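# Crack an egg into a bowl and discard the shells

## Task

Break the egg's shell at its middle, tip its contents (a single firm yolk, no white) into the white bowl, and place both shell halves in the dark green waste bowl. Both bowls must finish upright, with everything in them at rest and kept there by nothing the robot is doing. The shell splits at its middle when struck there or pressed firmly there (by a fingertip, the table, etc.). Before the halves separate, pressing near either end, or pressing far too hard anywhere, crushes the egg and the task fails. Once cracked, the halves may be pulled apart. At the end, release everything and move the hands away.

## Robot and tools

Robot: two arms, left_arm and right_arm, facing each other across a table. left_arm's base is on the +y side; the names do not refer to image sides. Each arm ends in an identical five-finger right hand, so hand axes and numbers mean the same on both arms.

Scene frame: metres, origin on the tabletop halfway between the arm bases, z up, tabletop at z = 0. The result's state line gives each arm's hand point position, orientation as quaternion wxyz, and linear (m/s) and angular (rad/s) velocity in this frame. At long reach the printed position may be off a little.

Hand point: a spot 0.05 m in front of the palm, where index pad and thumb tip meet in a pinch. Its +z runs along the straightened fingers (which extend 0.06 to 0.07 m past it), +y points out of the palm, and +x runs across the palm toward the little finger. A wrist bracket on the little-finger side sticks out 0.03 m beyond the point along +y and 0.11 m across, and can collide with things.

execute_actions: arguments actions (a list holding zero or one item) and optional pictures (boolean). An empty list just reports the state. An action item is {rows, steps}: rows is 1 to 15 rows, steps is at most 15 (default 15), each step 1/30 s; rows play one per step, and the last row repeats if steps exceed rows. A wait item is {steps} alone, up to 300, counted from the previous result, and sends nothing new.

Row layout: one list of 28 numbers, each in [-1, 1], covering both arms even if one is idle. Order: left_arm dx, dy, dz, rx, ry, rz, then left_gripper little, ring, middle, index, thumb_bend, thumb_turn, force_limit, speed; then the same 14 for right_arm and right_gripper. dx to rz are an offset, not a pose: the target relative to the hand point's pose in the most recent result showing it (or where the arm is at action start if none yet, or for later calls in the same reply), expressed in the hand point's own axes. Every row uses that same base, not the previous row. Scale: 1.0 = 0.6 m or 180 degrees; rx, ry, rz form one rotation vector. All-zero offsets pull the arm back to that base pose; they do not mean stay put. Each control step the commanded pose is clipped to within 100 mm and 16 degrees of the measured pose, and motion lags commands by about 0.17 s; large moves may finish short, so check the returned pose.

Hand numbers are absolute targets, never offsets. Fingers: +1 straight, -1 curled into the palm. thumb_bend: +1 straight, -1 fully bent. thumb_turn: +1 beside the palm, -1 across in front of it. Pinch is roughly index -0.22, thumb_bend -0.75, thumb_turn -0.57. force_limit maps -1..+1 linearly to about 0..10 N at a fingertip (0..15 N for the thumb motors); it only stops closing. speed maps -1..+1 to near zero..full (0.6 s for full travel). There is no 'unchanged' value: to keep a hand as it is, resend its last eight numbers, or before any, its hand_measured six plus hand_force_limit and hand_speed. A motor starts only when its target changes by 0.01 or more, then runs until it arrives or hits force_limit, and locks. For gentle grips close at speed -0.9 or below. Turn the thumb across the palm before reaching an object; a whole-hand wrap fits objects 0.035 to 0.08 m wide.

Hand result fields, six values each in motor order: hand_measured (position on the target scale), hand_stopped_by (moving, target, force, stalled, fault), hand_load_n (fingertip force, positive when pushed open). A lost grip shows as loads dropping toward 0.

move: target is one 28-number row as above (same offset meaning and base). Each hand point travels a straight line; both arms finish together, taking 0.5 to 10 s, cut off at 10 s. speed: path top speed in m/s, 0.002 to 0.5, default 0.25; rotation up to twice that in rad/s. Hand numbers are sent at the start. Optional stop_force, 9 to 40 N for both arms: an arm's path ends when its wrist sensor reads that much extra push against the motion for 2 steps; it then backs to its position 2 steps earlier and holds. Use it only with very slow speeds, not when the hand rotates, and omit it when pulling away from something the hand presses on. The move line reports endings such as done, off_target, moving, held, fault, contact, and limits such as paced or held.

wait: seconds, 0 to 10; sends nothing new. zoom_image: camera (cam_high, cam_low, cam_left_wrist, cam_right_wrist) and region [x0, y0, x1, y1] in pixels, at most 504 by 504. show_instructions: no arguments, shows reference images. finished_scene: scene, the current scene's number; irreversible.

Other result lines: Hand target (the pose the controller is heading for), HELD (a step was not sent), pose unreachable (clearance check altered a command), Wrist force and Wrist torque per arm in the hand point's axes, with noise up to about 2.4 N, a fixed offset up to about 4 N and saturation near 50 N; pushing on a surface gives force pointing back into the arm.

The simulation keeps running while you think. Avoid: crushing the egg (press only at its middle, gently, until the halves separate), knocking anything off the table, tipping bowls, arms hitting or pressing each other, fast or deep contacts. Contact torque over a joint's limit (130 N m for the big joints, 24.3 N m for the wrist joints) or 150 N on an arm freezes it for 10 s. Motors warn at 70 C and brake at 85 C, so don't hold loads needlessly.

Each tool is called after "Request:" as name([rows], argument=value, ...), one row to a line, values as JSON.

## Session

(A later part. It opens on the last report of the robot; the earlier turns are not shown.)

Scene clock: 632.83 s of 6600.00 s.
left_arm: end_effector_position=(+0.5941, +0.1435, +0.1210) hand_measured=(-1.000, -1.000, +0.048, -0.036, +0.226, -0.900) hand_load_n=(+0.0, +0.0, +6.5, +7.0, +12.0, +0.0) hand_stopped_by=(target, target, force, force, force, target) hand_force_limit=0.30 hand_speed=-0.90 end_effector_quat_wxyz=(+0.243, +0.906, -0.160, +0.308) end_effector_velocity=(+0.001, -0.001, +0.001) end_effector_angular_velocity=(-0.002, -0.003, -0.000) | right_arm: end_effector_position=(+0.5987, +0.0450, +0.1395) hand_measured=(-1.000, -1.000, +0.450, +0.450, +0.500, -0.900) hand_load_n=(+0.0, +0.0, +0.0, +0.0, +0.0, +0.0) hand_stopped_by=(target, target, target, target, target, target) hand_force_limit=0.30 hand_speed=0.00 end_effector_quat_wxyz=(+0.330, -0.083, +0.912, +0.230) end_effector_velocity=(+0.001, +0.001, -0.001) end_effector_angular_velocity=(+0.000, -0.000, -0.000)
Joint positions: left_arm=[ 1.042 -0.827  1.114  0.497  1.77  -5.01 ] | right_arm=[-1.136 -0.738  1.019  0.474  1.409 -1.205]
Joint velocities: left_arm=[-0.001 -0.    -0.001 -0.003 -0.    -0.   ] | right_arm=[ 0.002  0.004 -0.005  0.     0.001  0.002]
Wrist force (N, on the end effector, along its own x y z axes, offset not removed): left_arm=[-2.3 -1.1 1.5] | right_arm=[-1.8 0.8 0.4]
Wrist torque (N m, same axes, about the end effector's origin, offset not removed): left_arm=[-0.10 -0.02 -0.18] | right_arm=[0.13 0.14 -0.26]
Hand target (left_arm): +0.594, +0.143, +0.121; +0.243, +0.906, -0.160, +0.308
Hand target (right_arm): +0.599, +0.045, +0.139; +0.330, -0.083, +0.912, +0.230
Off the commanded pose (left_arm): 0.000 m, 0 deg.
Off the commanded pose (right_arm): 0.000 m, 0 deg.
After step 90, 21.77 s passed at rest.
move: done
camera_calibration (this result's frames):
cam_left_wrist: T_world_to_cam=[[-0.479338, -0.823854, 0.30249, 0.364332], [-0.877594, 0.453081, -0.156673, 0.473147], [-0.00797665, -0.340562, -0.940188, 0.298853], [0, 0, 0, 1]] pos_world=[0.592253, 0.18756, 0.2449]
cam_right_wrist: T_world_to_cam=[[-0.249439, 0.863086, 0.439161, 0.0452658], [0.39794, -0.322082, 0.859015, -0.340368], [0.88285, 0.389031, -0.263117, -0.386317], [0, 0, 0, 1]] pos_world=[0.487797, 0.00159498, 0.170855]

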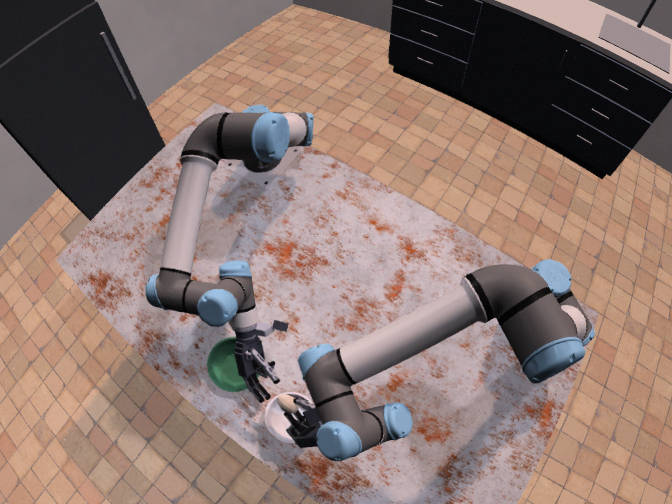

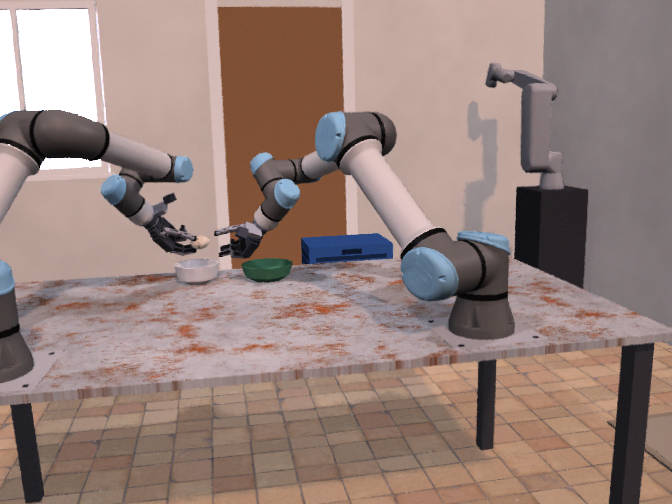

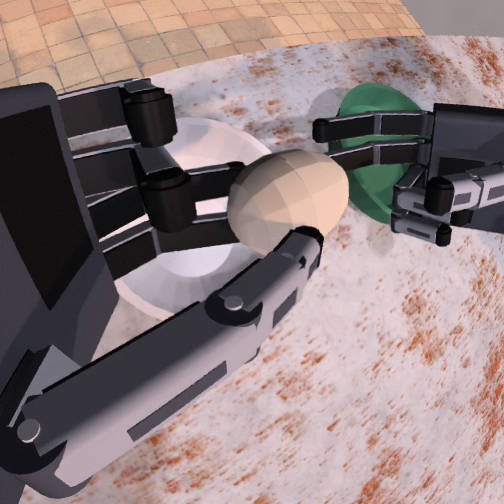

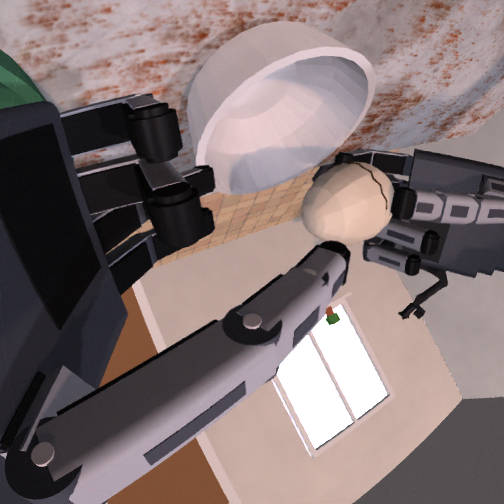

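Request:
zoom_image(camera="cam_right_wrist", region=[270, 120, 470, 290])

Request:
zoom_image(camera="cam_low", region=[140, 200, 300, 290])

Region (270, 120, 470, 290) of cam_right_wrist's 504x504 image, scaled by 2.520, with more detail than that image has; it fills the top 428 rows of this view, and the rest is white.

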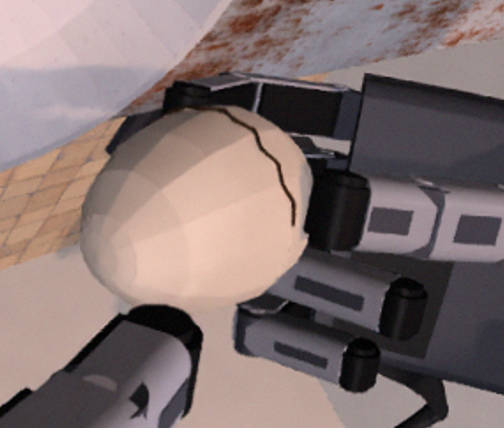

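Region (140, 200, 300, 290) of cam_low's 672x504 image, scaled by 3.150, with more detail than that image has; it fills the top 284 rows of this view, and the rest is white.

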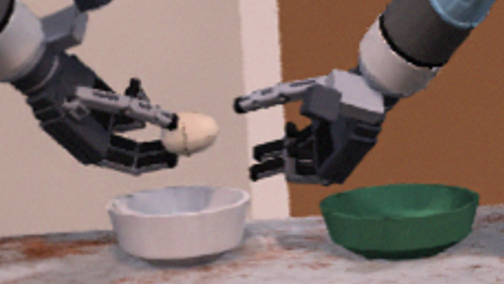

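Request:
move(target=[0,0,0,0,0,0,-1,-1,-0.3,-0.3,-0.4,-0.9,0.3,-0.9, -0.0058,0.0432,0.025,0,0,0,-1,-1,0.45,0.45,0.5,-0.9,0.3,0], speed=0.02, stop_force=9)

Request:
zoom_image(camera="cam_right_wrist", region=[200, 100, 440, 300])

Request:
zoom_image(camera="cam_left_wrist", region=[200, 60, 460, 300])

Scene clock: 667.47 s of 6600.00 s.
left_arm: end_effector_position=(+0.5941, +0.1435, +0.1210) hand_measured=(-1.000, -1.000, +0.048, -0.036, +0.226, -0.900) hand_load_n=(+0.0, +0.0, +6.5, +7.0, +12.0, +0.0) hand_stopped_by=(target, target, force, force, force, target) hand_force_limit=0.30 hand_speed=-0.90 end_effector_quat_wxyz=(+0.243, +0.906, -0.160, +0.308) end_effector_velocity=(+0.000, -0.001, +0.000) end_effector_angular_velocity=(-0.002, -0.000, +0.001) | right_arm: end_effector_position=(+0.6019, +0.0749, +0.1410) hand_measured=(-1.000, -1.000, +0.450, +0.450, +0.500, -0.900) hand_load_n=(+0.0, +0.0, +0.0, +0.0, +0.0, +0.0) hand_stopped_by=(target, target, target, target, target, target) hand_force_limit=0.30 hand_speed=0.00 end_effector_quat_wxyz=(+0.330, -0.083, +0.912, +0.230) end_effector_velocity=(-0.000, +0.001, +0.000) end_effector_angular_velocity=(+0.000, -0.000, -0.000)
Joint positions: left_arm=[ 1.042 -0.827  1.114  0.497  1.77  -5.01 ] | right_arm=[-1.098 -0.678  0.903  0.525  1.437 -1.178]
Joint velocities: left_arm=[-0.    -0.    -0.    -0.001  0.    -0.002] | right_arm=[ 0.002  0.002 -0.004  0.002  0.002  0.001]
Wrist force (N, on the end effector, along its own x y z axes, offset not removed): left_arm=[0.0 0.0 1.9] | right_arm=[-3.1 1.2 1.5]
Wrist torque (N m, same axes, about the end effector's origin, offset not removed): left_arm=[-0.19 -0.27 -0.17] | right_arm=[0.20 0.31 -0.31]
Hand target (left_arm): +0.594, +0.143, +0.121; +0.243, +0.906, -0.160, +0.308
Hand target (right_arm): +0.602, +0.075, +0.141; +0.330, -0.083, +0.912, +0.230
Off the commanded pose (left_arm): 0.000 m, 0 deg.
Off the commanded pose (right_arm): 0.000 m, 0 deg.
After step 90, 29.83 s passed at rest.
move: done
camera_calibration (this result's frames):
cam_left_wrist: T_world_to_cam=[[-0.479338, -0.823854, 0.30249, 0.364332], [-0.877594, 0.453081, -0.156673, 0.473147], [-0.00797706, -0.340562, -0.940188, 0.298853], [0, 0, 0, 1]] pos_world=[0.592253, 0.18756, 0.2449]
cam_right_wrist: T_world_to_cam=[[-0.249457, 0.863076, 0.439171, 0.0196559], [0.397897, -0.322105, 0.859026, -0.333339], [0.882864, 0.389035, -0.263064, -0.400399], [0, 0, 0, 1]] pos_world=[0.491036, 0.0314345, 0.172384]

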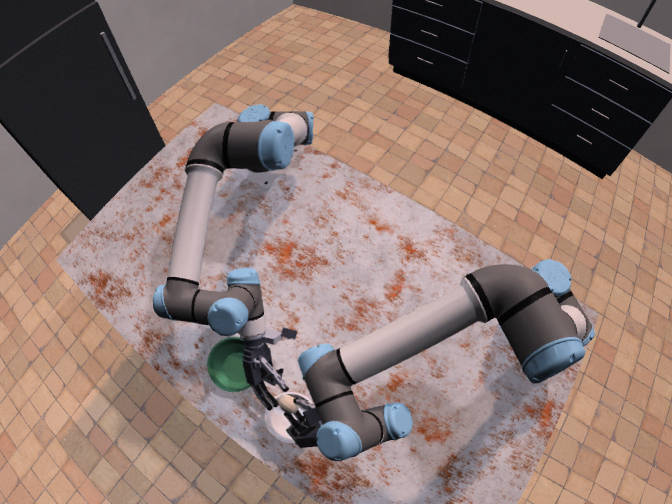

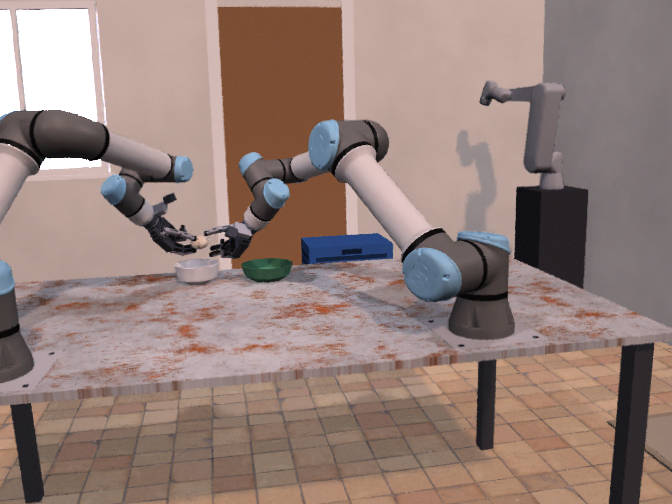

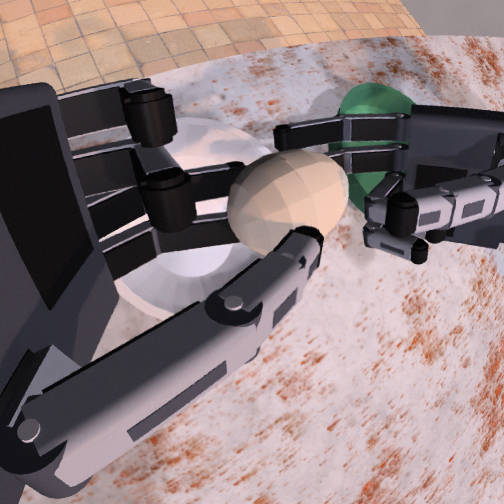

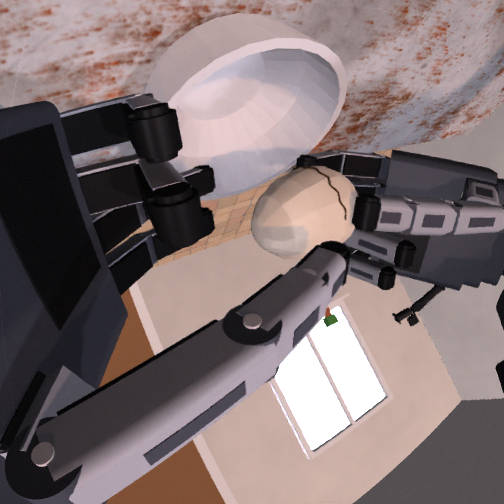

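Region (200, 100, 440, 300) of cam_right_wrist's 504x504 image, scaled by 2.100, with more detail than that image has.

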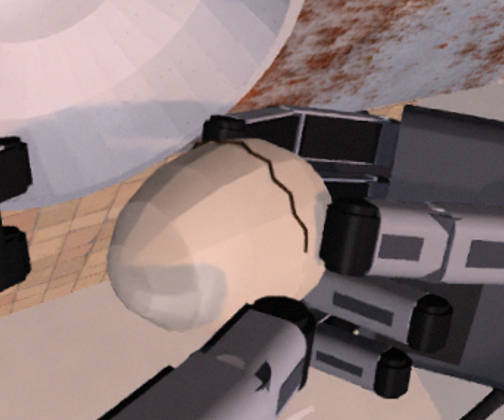

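Region (200, 60, 460, 300) of cam_left_wrist's 504x504 image, scaled by 1.938, with more detail than that image has; it fills the top 465 rows of this view, and the rest is white.

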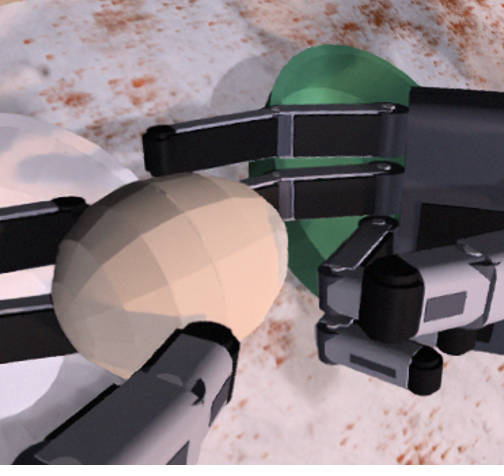

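Request:
move(target=[0,0,0,0,0,0,-1,-1,-0.3,-0.3,-0.4,-0.9,0.3,-0.9, 0,0.0205,0.011,0,0,0,-1,-1,0.45,0.45,0.5,-0.9,0.3,-0.9], speed=0.01, stop_force=9)

Request:
zoom_image(camera="cam_right_wrist", region=[200, 100, 440, 300])

Request:
zoom_image(camera="cam_left_wrist", region=[200, 60, 460, 300])

Scene clock: 691.00 s of 6600.00 s.
left_arm: end_effector_position=(+0.5941, +0.1435, +0.1210) hand_measured=(-1.000, -1.000, +0.048, -0.036, +0.226, -0.900) hand_load_n=(+0.0, +0.0, +6.5, +7.0, +12.0, +0.0) hand_stopped_by=(target, target, force, force, force, target) hand_force_limit=0.30 hand_speed=-0.90 end_effector_quat_wxyz=(+0.243, +0.906, -0.160, +0.308) end_effector_velocity=(+0.000, +0.000, +0.000) end_effector_angular_velocity=(-0.001, -0.000, +0.001) | right_arm: end_effector_position=(+0.6019, +0.0887, +0.1410) hand_measured=(-1.000, -1.000, +0.450, +0.450, +0.500, -0.900) hand_load_n=(+0.0, +0.0, +0.0, +0.0, +0.0, +0.0) hand_stopped_by=(target, target, target, target, target, target) hand_force_limit=0.30 hand_speed=-0.90 end_effector_quat_wxyz=(+0.330, -0.083, +0.912, +0.230) end_effector_velocity=(+0.000, +0.001, +0.000) end_effector_angular_velocity=(+0.001, +0.000, -0.001)
Joint positions: left_arm=[ 1.042 -0.827  1.114  0.497  1.77  -5.01 ] | right_arm=[-1.079 -0.65   0.851  0.548  1.451 -1.165]
Joint velocities: left_arm=[ 0.001  0.     0.    -0.001 -0.    -0.001] | right_arm=[ 0.002  0.003 -0.006  0.002  0.001  0.002]
Wrist force (N, on the end effector, along its own x y z axes, offset not removed): left_arm=[0.6 -0.3 -0.7] | right_arm=[-3.2 1.4 0.5]
Wrist torque (N m, same axes, about the end effector's origin, offset not removed): left_arm=[-0.04 -0.14 -0.06] | right_arm=[0.24 0.39 -0.27]
Hand target (left_arm): +0.594, +0.143, +0.121; +0.243, +0.906, -0.160, +0.308
Hand target (right_arm): +0.602, +0.089, +0.141; +0.330, -0.083, +0.912, +0.230
Off the commanded pose (left_arm): 0.000 m, 0 deg.
Off the commanded pose (right_arm): 0.000 m, 0 deg.
After step 90, 18.93 s passed at rest.
move: done
camera_calibration (this result's frames):
cam_left_wrist: T_world_to_cam=[[-0.479338, -0.823854, 0.30249, 0.364332], [-0.877594, 0.453081, -0.156673, 0.473147], [-0.00797677, -0.340562, -0.940188, 0.298853], [0, 0, 0, 1]] pos_world=[0.592253, 0.18756, 0.2449]
cam_right_wrist: T_world_to_cam=[[-0.249472, 0.863067, 0.43918, 0.00769941], [0.397872, -0.32212, 0.859032, -0.328875], [0.882871, 0.389042, -0.26303, -0.405773], [0, 0, 0, 1]] pos_world=[0.491016, 0.0452804, 0.172402]

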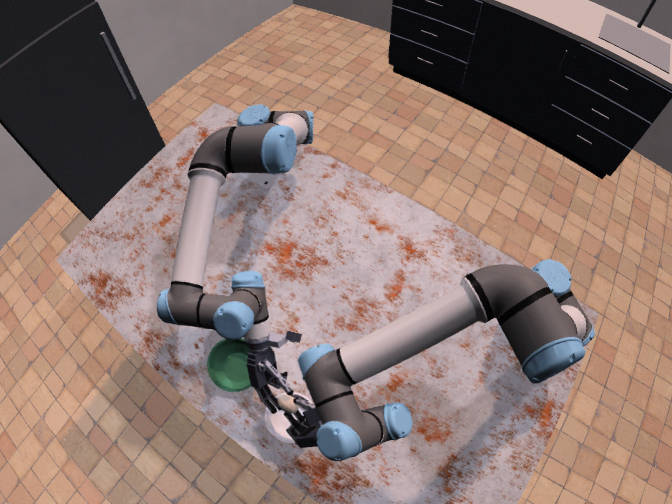

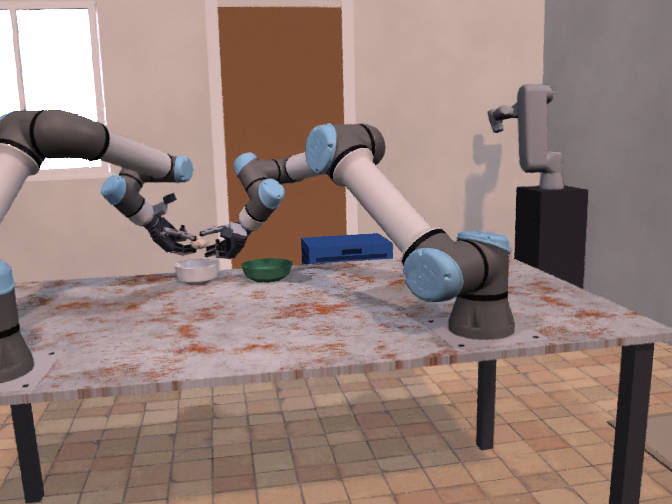

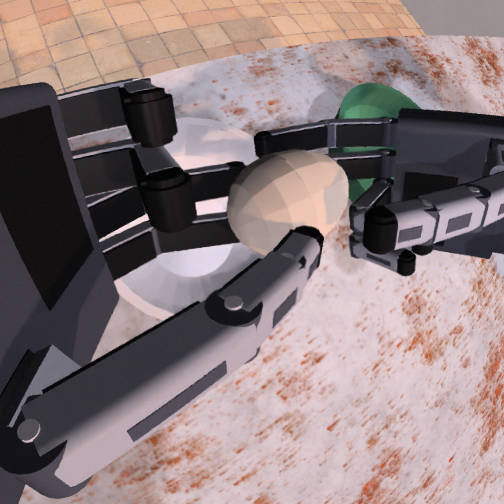

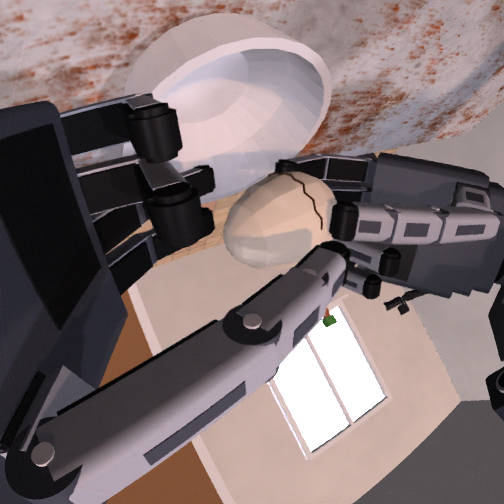

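Region (200, 100, 440, 300) of cam_right_wrist's 504x504 image, scaled by 2.100, with more detail than that image has.

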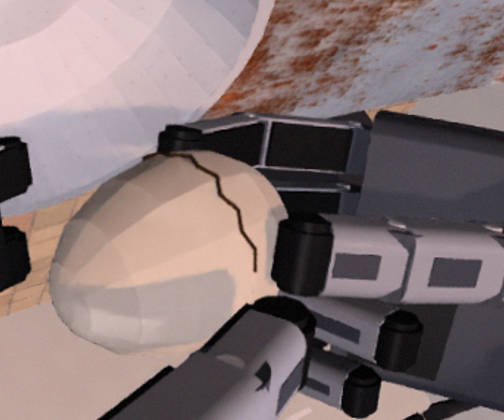

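Region (200, 60, 460, 300) of cam_left_wrist's 504x504 image, scaled by 1.938, with more detail than that image has; it fills the top 465 rows of this view, and the rest is white.

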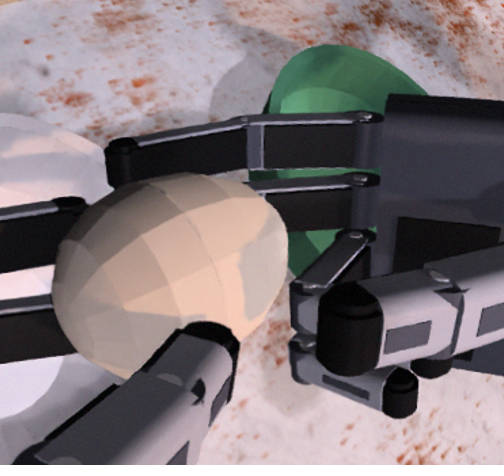

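Request:
move(target=[0,0,0,0,0,0,-1,-1,-0.3,-0.3,-0.4,-0.9,0.3,-0.9, -0.005,0.0067,-0.002,0,0,0,-1,-1,0.45,0.45,0.5,-0.9,0.3,-0.9], speed=0.01)

Request:
move(target=[0,0,0,0,0,0,-1,-1,-0.3,-0.3,-0.4,-0.9,0.3,-0.9, 0,0,0,0,0,0,-1,-1,-0.3,-0.3,-0.4,-0.9,0.3,-0.9], speed=0.01)

Request:
zoom_image(camera="cam_right_wrist", region=[200, 100, 440, 300])

Request:
zoom_image(camera="cam_left_wrist", region=[200, 60, 460, 300])

Scene clock: 717.37 s of 6600.00 s.
left_arm: end_effector_position=(+0.5941, +0.1435, +0.1210) hand_measured=(-1.000, -1.000, +0.048, -0.036, +0.226, -0.900) hand_load_n=(+0.0, +0.0, +6.5, +7.0, +12.0, +0.0) hand_stopped_by=(target, target, force, force, force, target) hand_force_limit=0.30 hand_speed=-0.90 end_effector_quat_wxyz=(+0.243, +0.906, -0.160, +0.308) end_effector_velocity=(-0.002, -0.002, -0.000) end_effector_angular_velocity=(+0.001, +0.000, -0.004) | right_arm: end_effector_position=(+0.6023, +0.0916, +0.1452) hand_measured=(-1.000, -1.000, +0.450, +0.450, +0.500, -0.900) hand_load_n=(+0.0, +0.0, +0.0, +0.0, +0.0, +0.0) hand_stopped_by=(target, target, target, target, target, target) hand_force_limit=0.30 hand_speed=-0.90 end_effector_quat_wxyz=(+0.330, -0.083, +0.912, +0.230) end_effector_velocity=(+0.000, +0.001, +0.001) end_effector_angular_velocity=(-0.000, +0.001, -0.001)
Joint positions: left_arm=[ 1.042 -0.827  1.114  0.497  1.77  -5.01 ] | right_arm=[-1.076 -0.646  0.832  0.562  1.454 -1.163]
Joint velocities: left_arm=[-0.003  0.     0.     0.    -0.     0.001] | right_arm=[ 0.001  0.002 -0.005  0.005  0.001  0.001]
Wrist force (N, on the end effector, along its own x y z axes, offset not removed): left_arm=[0.4 0.3 -0.2] | right_arm=[-1.5 2.3 1.8]
Wrist torque (N m, same axes, about the end effector's origin, offset not removed): left_arm=[0.17 -0.34 -0.06] | right_arm=[0.36 0.06 -0.18]
Hand target (left_arm): +0.594, +0.143, +0.121; +0.243, +0.906, -0.160, +0.308
Hand target (right_arm): +0.602, +0.092, +0.145; +0.330, -0.083, +0.912, +0.230
Off the commanded pose (left_arm): 0.000 m, 0 deg.
Off the commanded pose (right_arm): 0.000 m, 0 deg.
After step 90, 22.63 s passed at rest.
move: done
camera_calibration (this result's frames):
cam_left_wrist: T_world_to_cam=[[-0.479338, -0.823854, 0.30249, 0.364332], [-0.877594, 0.453081, -0.156673, 0.473147], [-0.00797678, -0.340562, -0.940188, 0.298853], [0, 0, 0, 1]] pos_world=[0.592253, 0.18756, 0.2449]
cam_right_wrist: T_world_to_cam=[[-0.249482, 0.863059, 0.43919, 0.00348474], [0.397852, -0.322137, 0.859035, -0.33161], [0.882877, 0.389047, -0.263002, -0.406177], [0, 0, 0, 1]] pos_world=[0.491406, 0.0481908, 0.176509]

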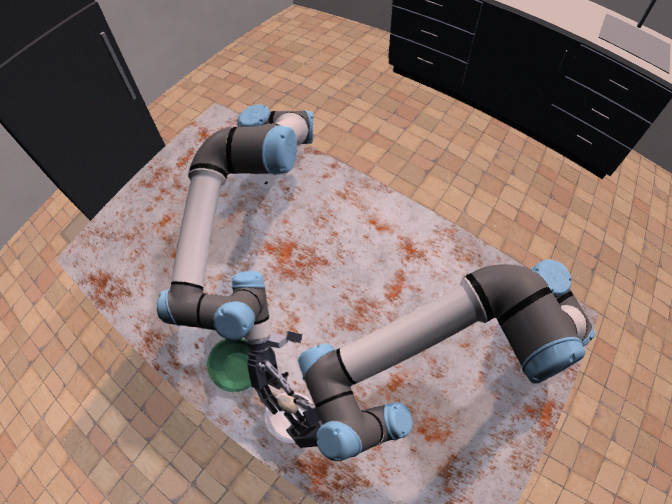

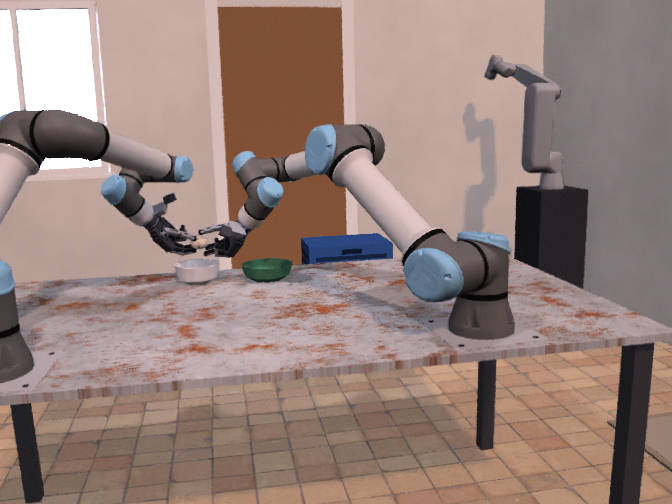

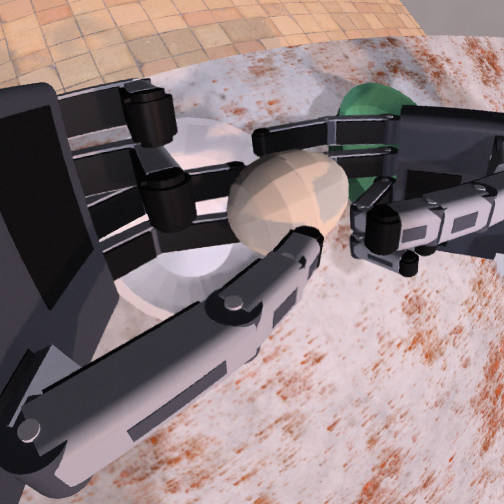

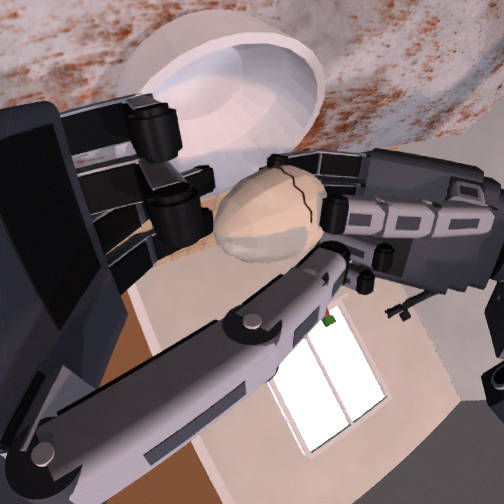

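Scene clock: 720.60 s of 6600.00 s.
left_arm: end_effector_position=(+0.5941, +0.1435, +0.1209) hand_measured=(-1.000, -1.000, +0.048, -0.036, +0.226, -0.900) hand_load_n=(+0.0, +0.0, +4.5, +5.5, +13.5, +0.5) hand_stopped_by=(target, target, force, force, force, target) hand_force_limit=0.30 hand_speed=-0.90 end_effector_quat_wxyz=(+0.243, +0.906, -0.160, +0.308) end_effector_velocity=(-0.000, -0.001, +0.001) end_effector_angular_velocity=(-0.001, +0.000, -0.001) | right_arm: end_effector_position=(+0.6023, +0.0916, +0.1452) hand_measured=(-1.000, -1.000, +0.042, -0.020, +0.194, -0.900) hand_load_n=(+0.0, +0.0, +7.5, +7.0, +9.5, -0.5) hand_stopped_by=(target, target, force, force, force, target) hand_force_limit=0.30 hand_speed=-0.90 end_effector_quat_wxyz=(+0.330, -0.083, +0.912, +0.230) end_effector_velocity=(+0.000, +0.000, -0.000) end_effector_angular_velocity=(-0.001, -0.001, +0.001)
Joint positions: left_arm=[ 1.042 -0.827  1.114  0.497  1.77  -5.01 ] | right_arm=[-1.076 -0.646  0.832  0.562  1.454 -1.163]
Joint velocities: left_arm=[-0.002  0.    -0.002  0.001 -0.    -0.001] | right_arm=[-0.     0.001  0.    -0.001 -0.    -0.001]
Wrist force (N, on the end effector, along its own x y z axes, offset not removed): left_arm=[-1.8 -2.1 -5.1] | right_arm=[-3.2 -6.6 2.3]
Wrist torque (N m, same axes, about the end effector's origin, offset not removed): left_arm=[-0.39 -0.20 0.08] | right_arm=[0.39 0.20 -0.34]
Hand target (left_arm): +0.594, +0.143, +0.121; +0.243, +0.906, -0.160, +0.308
Hand target (right_arm): +0.602, +0.092, +0.145; +0.330, -0.083, +0.912, +0.230
Off the commanded pose (left_arm): 0.000 m, 0 deg.
Off the commanded pose (right_arm): 0.000 m, 0 deg.
move: done
camera_calibration (this result's frames):
cam_left_wrist: T_world_to_cam=[[-0.479317, -0.823866, 0.302491, 0.364332], [-0.877605, 0.453076, -0.156624, 0.473137], [-0.00801445, -0.34054, -0.940196, 0.298872], [0, 0, 0, 1]] pos_world=[0.592253, 0.187571, 0.244896]
cam_right_wrist: T_world_to_cam=[[-0.249476, 0.863067, 0.439179, 0.00348255], [0.397834, -0.322135, 0.859044, -0.33161], [0.882887, 0.389031, -0.262993, -0.40618], [0, 0, 0, 1]] pos_world=[0.491406, 0.0481878, 0.176516]

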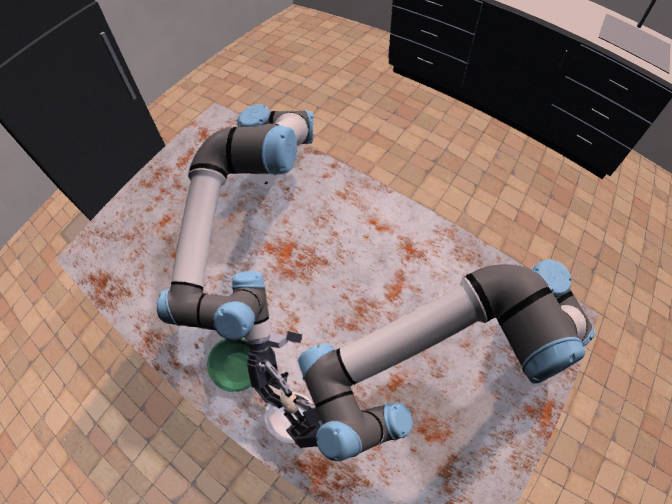

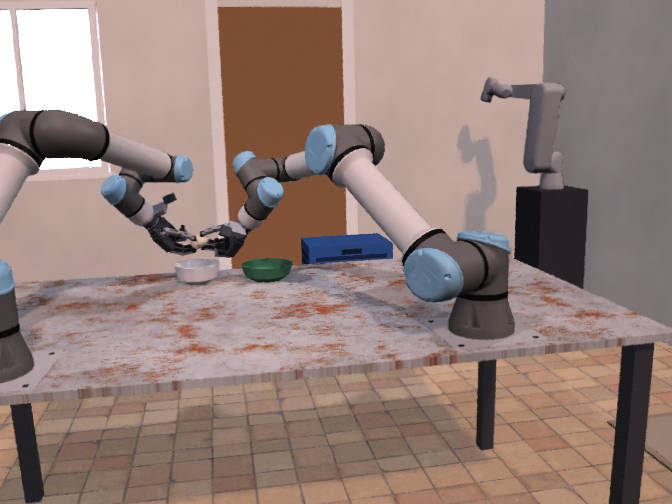

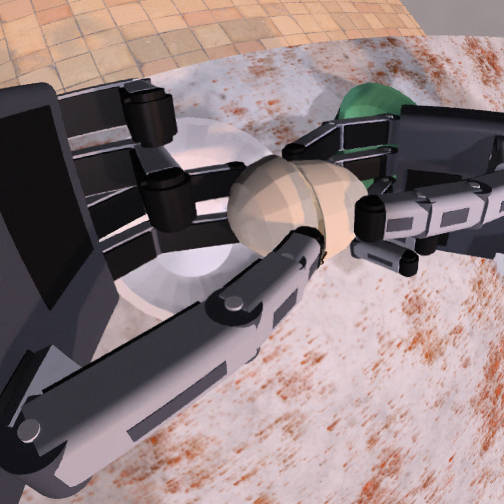

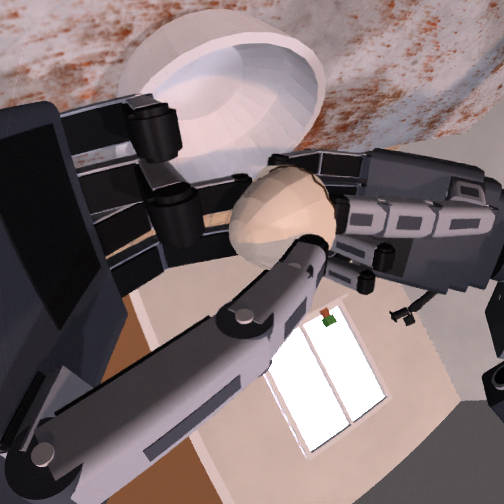

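Region (200, 100, 440, 300) of cam_right_wrist's 504x504 image, scaled by 2.100, with more detail than that image has.

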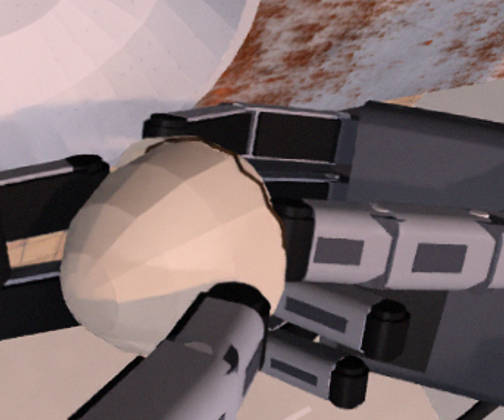

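Region (200, 60, 460, 300) of cam_left_wrist's 504x504 image, scaled by 1.938, with more detail than that image has; it fills the top 465 rows of this view, and the rest is white.

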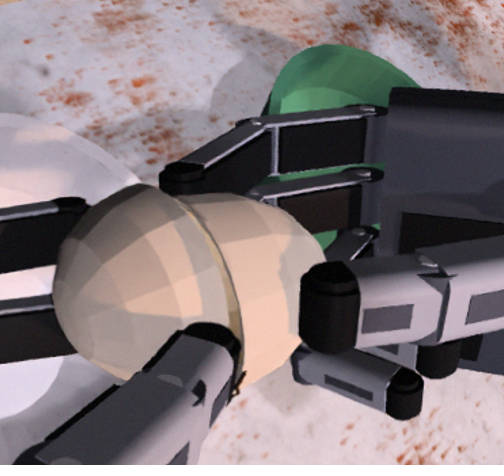

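Request:
move(target=[-0.0019,-0.011,-0.0071,0,0,0,-1,-1,-0.3,-0.3,-0.4,-0.9,0.3,-0.9, 0,-0.0117,-0.0063,0,0,0,-1,-1,-0.3,-0.3,-0.4,-0.9,0.3,-0.9], speed=0.005)

Request:
zoom_image(camera="cam_left_wrist", region=[200, 60, 460, 300])

Scene clock: 730.50 s of 6600.00 s.
left_arm: end_effector_position=(+0.5941, +0.1513, +0.1209) hand_measured=(-1.000, -1.000, +0.048, -0.036, +0.226, -0.900) hand_load_n=(+0.0, +0.0, +6.5, +7.0, +12.0, +0.0) hand_stopped_by=(target, target, force, force, force, target) hand_force_limit=0.30 hand_speed=-0.90 end_effector_quat_wxyz=(+0.243, +0.906, -0.160, +0.308) end_effector_velocity=(-0.001, +0.001, -0.000) end_effector_angular_velocity=(+0.002, +0.001, -0.001) | right_arm: end_effector_position=(+0.6023, +0.0837, +0.1452) hand_measured=(-1.000, -1.000, +0.042, -0.020, +0.194, -0.900) hand_load_n=(+0.0, +0.0, +6.0, +5.5, +10.5, +0.0) hand_stopped_by=(target, target, force, force, force, target) hand_force_limit=0.30 hand_speed=-0.90 end_effector_quat_wxyz=(+0.330, -0.083, +0.912, +0.230) end_effector_velocity=(-0.000, -0.001, -0.002) end_effector_angular_velocity=(-0.001, +0.002, +0.000)
Joint positions: left_arm=[ 1.053 -0.833  1.126  0.494  1.778 -5.002] | right_arm=[-1.086 -0.662  0.863  0.549  1.446 -1.17 ]
Joint velocities: left_arm=[ 0.001 -0.001  0.001  0.002  0.001  0.002] | right_arm=[-0.001  0.001  0.002 -0.    -0.001 -0.001]
Wrist force (N, on the end effector, along its own x y z axes, offset not removed): left_arm=[-1.3 0.8 0.0] | right_arm=[-2.0 1.3 1.4]
Wrist torque (N m, same axes, about the end effector's origin, offset not removed): left_arm=[0.22 -0.04 -0.06] | right_arm=[0.24 0.21 -0.29]
Hand target (left_arm): +0.594, +0.151, +0.121; +0.243, +0.906, -0.160, +0.308
Hand target (right_arm): +0.602, +0.084, +0.145; +0.330, -0.083, +0.912, +0.230
Off the commanded pose (left_arm): 0.000 m, 0 deg.
Off the commanded pose (right_arm): 0.000 m, 0 deg.
After step 90, 5.10 s passed at rest.
move: done
camera_calibration (this result's frames):
cam_left_wrist: T_world_to_cam=[[-0.479317, -0.823867, 0.302486, 0.370826], [-0.877605, 0.453074, -0.15663, 0.469552], [-0.00800613, -0.340538, -0.940197, 0.301533], [0, 0, 0, 1]] pos_world=[0.592239, 0.195453, 0.244877]
cam_right_wrist: T_world_to_cam=[[-0.249468, 0.863071, 0.439175, 0.0103136], [0.397847, -0.322128, 0.859041, -0.334165], [0.882884, 0.389027, -0.263009, -0.403098], [0, 0, 0, 1]] pos_world=[0.491408, 0.0402709, 0.176513]

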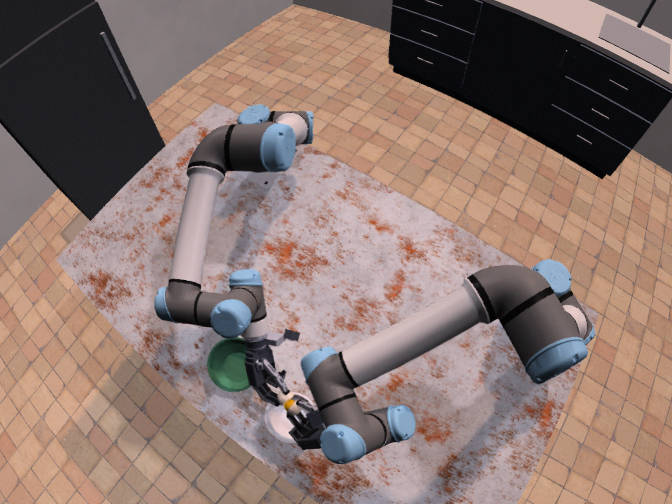

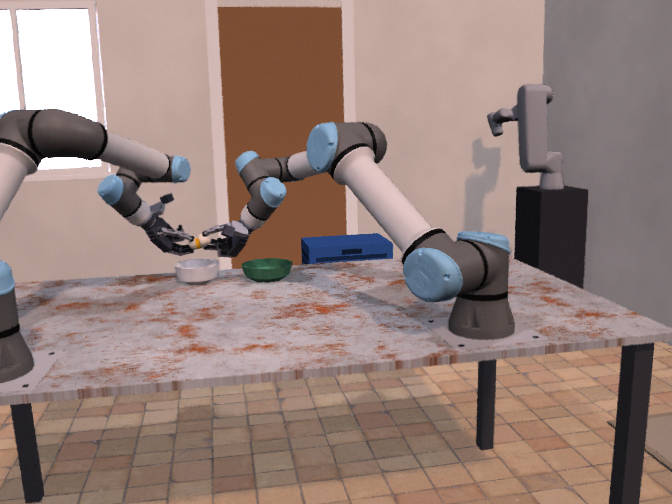

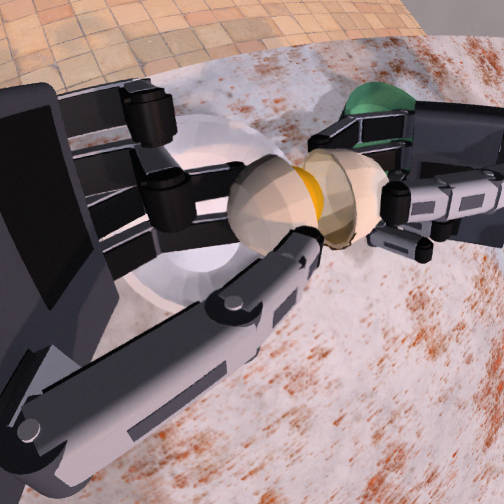

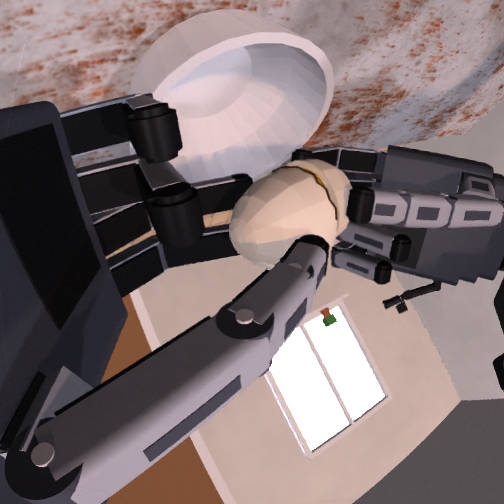

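Region (200, 60, 460, 300) of cam_left_wrist's 504x504 image, scaled by 1.938, with more detail than that image has; it fills the top 465 rows of this view, and the rest is white.

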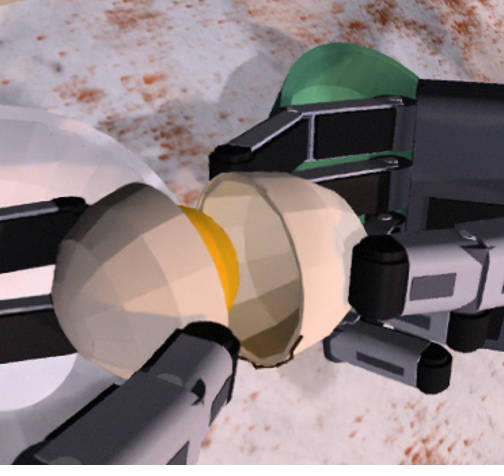

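Request:
move(target=[0,0,0,0,0,0,-1,-1,-0.3,-0.3,-0.4,-0.9,0.3,-0.9, 0,-0.044,-0.0235,0,0,0,-1,-1,-0.3,-0.3,-0.4,-0.9,0.3,-0.9], speed=0.015)

Scene clock: 741.40 s of 6600.00 s.
left_arm: end_effector_position=(+0.5941, +0.1514, +0.1210) hand_measured=(-1.000, -1.000, +0.048, -0.036, +0.226, -0.900) hand_load_n=(+0.0, +0.0, +6.0, +7.0, +12.0, +0.0) hand_stopped_by=(target, target, force, force, force, target) hand_force_limit=0.30 hand_speed=-0.90 end_effector_quat_wxyz=(+0.243, +0.906, -0.160, +0.308) end_effector_velocity=(+0.000, +0.001, -0.000) end_effector_angular_velocity=(+0.000, +0.000, +0.001) | right_arm: end_effector_position=(+0.6024, +0.0539, +0.1451) hand_measured=(-1.000, -1.000, +0.042, -0.020, +0.194, -0.900) hand_load_n=(+0.0, +0.0, +6.0, +5.5, +10.5, +0.0) hand_stopped_by=(target, target, force, force, force, target) hand_force_limit=0.30 hand_speed=-0.90 end_effector_quat_wxyz=(+0.330, -0.083, +0.912, +0.230) end_effector_velocity=(-0.000, -0.001, -0.002) end_effector_angular_velocity=(-0.001, +0.001, +0.000)
Joint positions: left_arm=[ 1.053 -0.833  1.126  0.494  1.778 -5.002] | right_arm=[-1.127 -0.719  0.969  0.503  1.416 -1.198]
Joint velocities: left_arm=[ 0.001  0.     0.001 -0.001 -0.     0.   ] | right_arm=[-0.002 -0.001  0.005 -0.003 -0.001 -0.001]
Wrist force (N, on the end effector, along its own x y z axes, offset not removed): left_arm=[-0.2 0.9 1.2] | right_arm=[-1.7 0.0 0.2]
Wrist torque (N m, same axes, about the end effector's origin, offset not removed): left_arm=[0.14 -0.17 0.01] | right_arm=[0.10 0.11 -0.24]
Hand target (left_arm): +0.594, +0.151, +0.121; +0.243, +0.906, -0.160, +0.308
Hand target (right_arm): +0.602, +0.054, +0.145; +0.330, -0.083, +0.912, +0.230
Off the commanded pose (left_arm): 0.000 m, 0 deg.
Off the commanded pose (right_arm): 0.000 m, 0 deg.
After step 90, 5.67 s passed at rest.
move: done
camera_calibration (this result's frames):
cam_left_wrist: T_world_to_cam=[[-0.479314, -0.823869, 0.302487, 0.370832], [-0.877608, 0.453045, -0.1567, 0.469581], [-0.00793999, -0.340574, -0.940184, 0.301535], [0, 0, 0, 1]] pos_world=[0.592247, 0.195471, 0.24491]
cam_right_wrist: T_world_to_cam=[[-0.249449, 0.863079, 0.43917, 0.0360945], [0.397881, -0.322113, 0.859031, -0.343739], [0.882873, 0.389022, -0.263052, -0.391572], [0, 0, 0, 1]] pos_world=[0.49148, 0.0104549, 0.176427]

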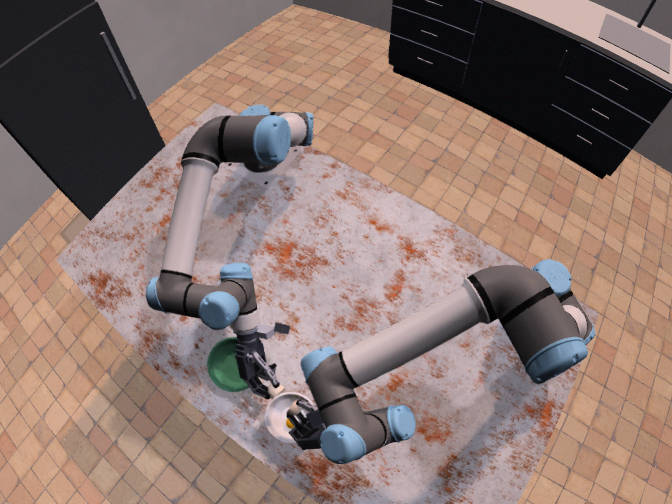

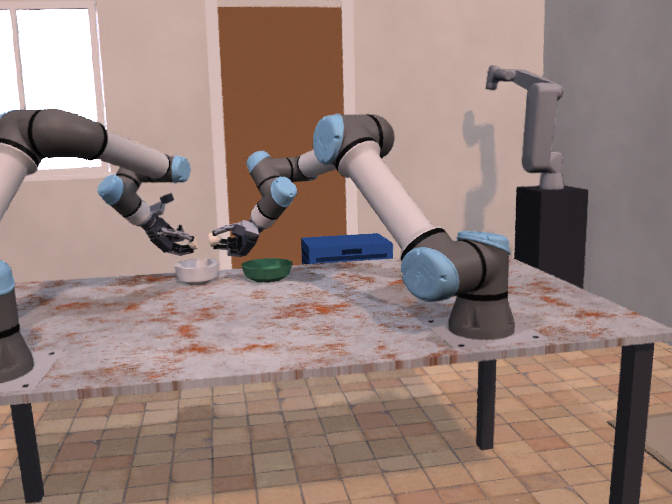

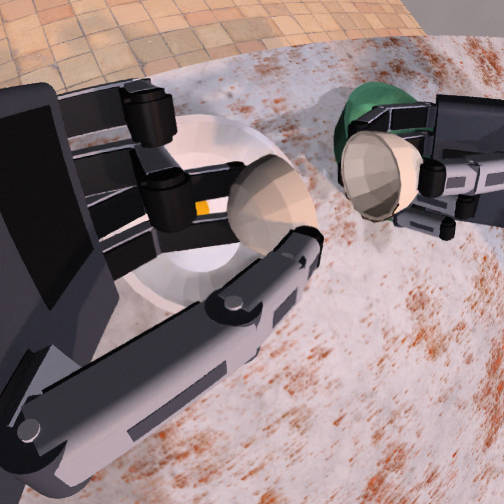

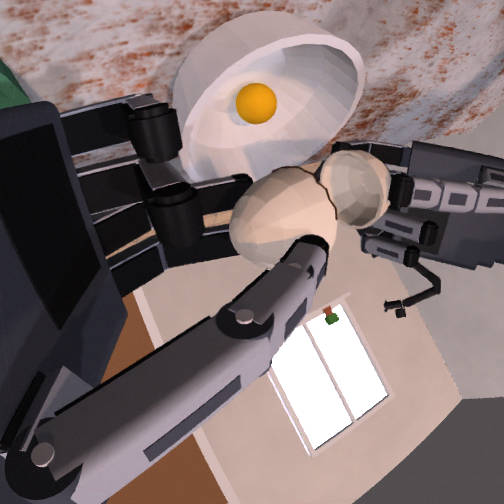

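Request:
move(target=[0.008,-0.0093,-0.1393,0.0668,0.0987,0.6461,-1,-1,-0.3,-0.3,-0.4,-0.9,0.3,-0.9, -0.0105,-0.222,-0.1468,0.0824,0.007,-0.6067,-1,-1,-0.3,-0.3,-0.4,-0.9,0.3,-0.9], speed=0.3)

Scene clock: 787.87 s of 6600.00 s.
left_arm: end_effector_position=(+0.5601, +0.2001, +0.1800) hand_measured=(-1.000, -1.000, +0.048, -0.036, +0.226, -0.900) hand_load_n=(+0.0, +0.0, +6.0, +7.0, +12.0, +0.0) hand_stopped_by=(target, target, force, force, force, target) hand_force_limit=0.30 hand_speed=-0.90 end_effector_quat_wxyz=(-0.194, +0.312, -0.789, +0.494) end_effector_velocity=(+0.000, +0.000, +0.000) end_effector_angular_velocity=(+0.002, -0.005, -0.003) | right_arm: end_effector_position=(+0.5980, -0.1050, +0.1602) hand_measured=(-1.000, -1.000, +0.042, -0.020, +0.194, -0.900) hand_load_n=(+0.0, +0.0, +6.0, +5.5, +10.5, +0.0) hand_stopped_by=(target, target, force, force, force, target) hand_force_limit=0.30 hand_speed=-0.90 end_effector_quat_wxyz=(+0.377, -0.754, +0.482, -0.238) end_effector_velocity=(-0.000, -0.000, -0.001) end_effector_angular_velocity=(-0.003, -0.002, +0.004)
Joint positions: left_arm=[ 0.909 -1.211  1.54   0.126  1.682 -3.09 ] | right_arm=[-1.259 -0.916  1.073  0.492  1.506 -3.186]
Joint velocities: left_arm=[ 0.001 -0.001  0.002 -0.003  0.001  0.006] | right_arm=[-0.    -0.001  0.003 -0.002 -0.001 -0.005]
Wrist force (N, on the end effector, along its own x y z axes, offset not removed): left_arm=[1.3 -0.3 1.4] | right_arm=[-0.2 1.0 0.7]
Wrist torque (N m, same axes, about the end effector's origin, offset not removed): left_arm=[-0.12 -0.51 -0.06] | right_arm=[0.18 -0.02 -0.10]
Hand target (left_arm): +0.560, +0.200, +0.180; +0.194, -0.311, +0.789, -0.494
Hand target (right_arm): +0.598, -0.105, +0.160; -0.377, +0.754, -0.482, +0.239
Off the commanded pose (left_arm): 0.000 m, 0 deg.
Off the commanded pose (right_arm): 0.000 m, 0 deg.
After step 110, 38.87 s passed at rest.
move: done
camera_calibration (this result's frames):
cam_left_wrist: T_world_to_cam=[[-0.25642, 0.354338, -0.899274, 0.232511], [0.278273, 0.918052, 0.28239, -0.392603], [0.925642, -0.177833, -0.334009, -0.291189], [0, 0, 0, 1]] pos_world=[0.438408, 0.226259, 0.222699]
cam_right_wrist: T_world_to_cam=[[-0.60416, -0.177898, -0.776751, 0.463076], [-0.67768, 0.627508, 0.383385, 0.41291], [0.419214, 0.758015, -0.499673, 0.0319821], [0, 0, 0, 1]] pos_world=[0.546185, -0.200967, 0.217372]

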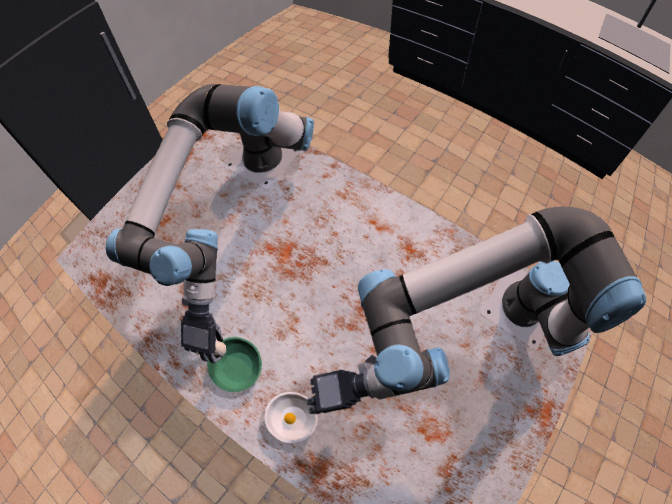

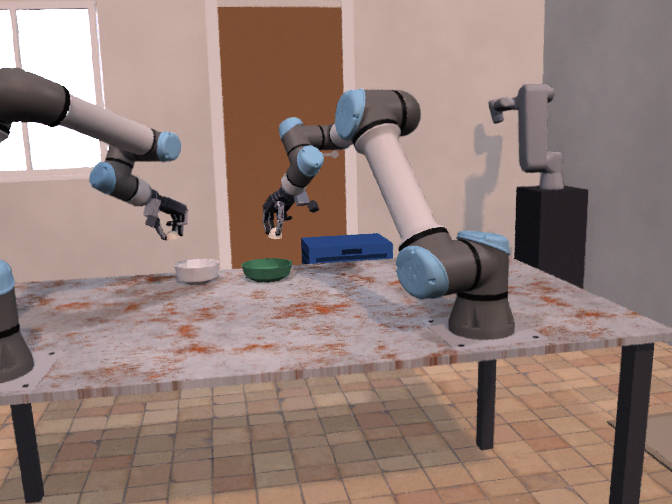

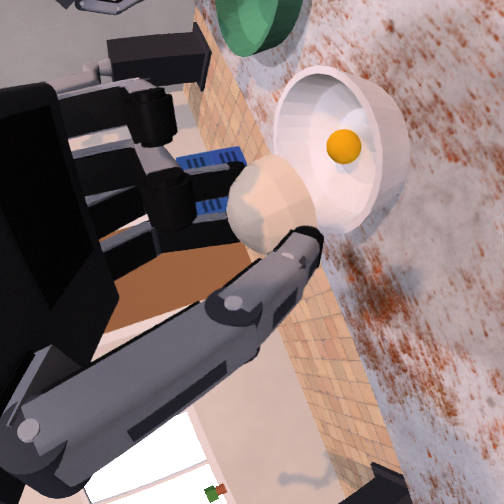

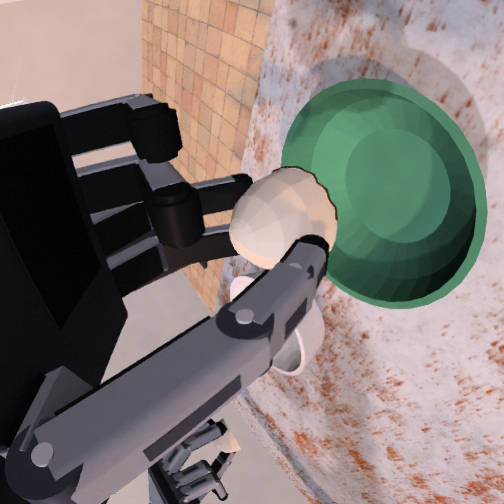

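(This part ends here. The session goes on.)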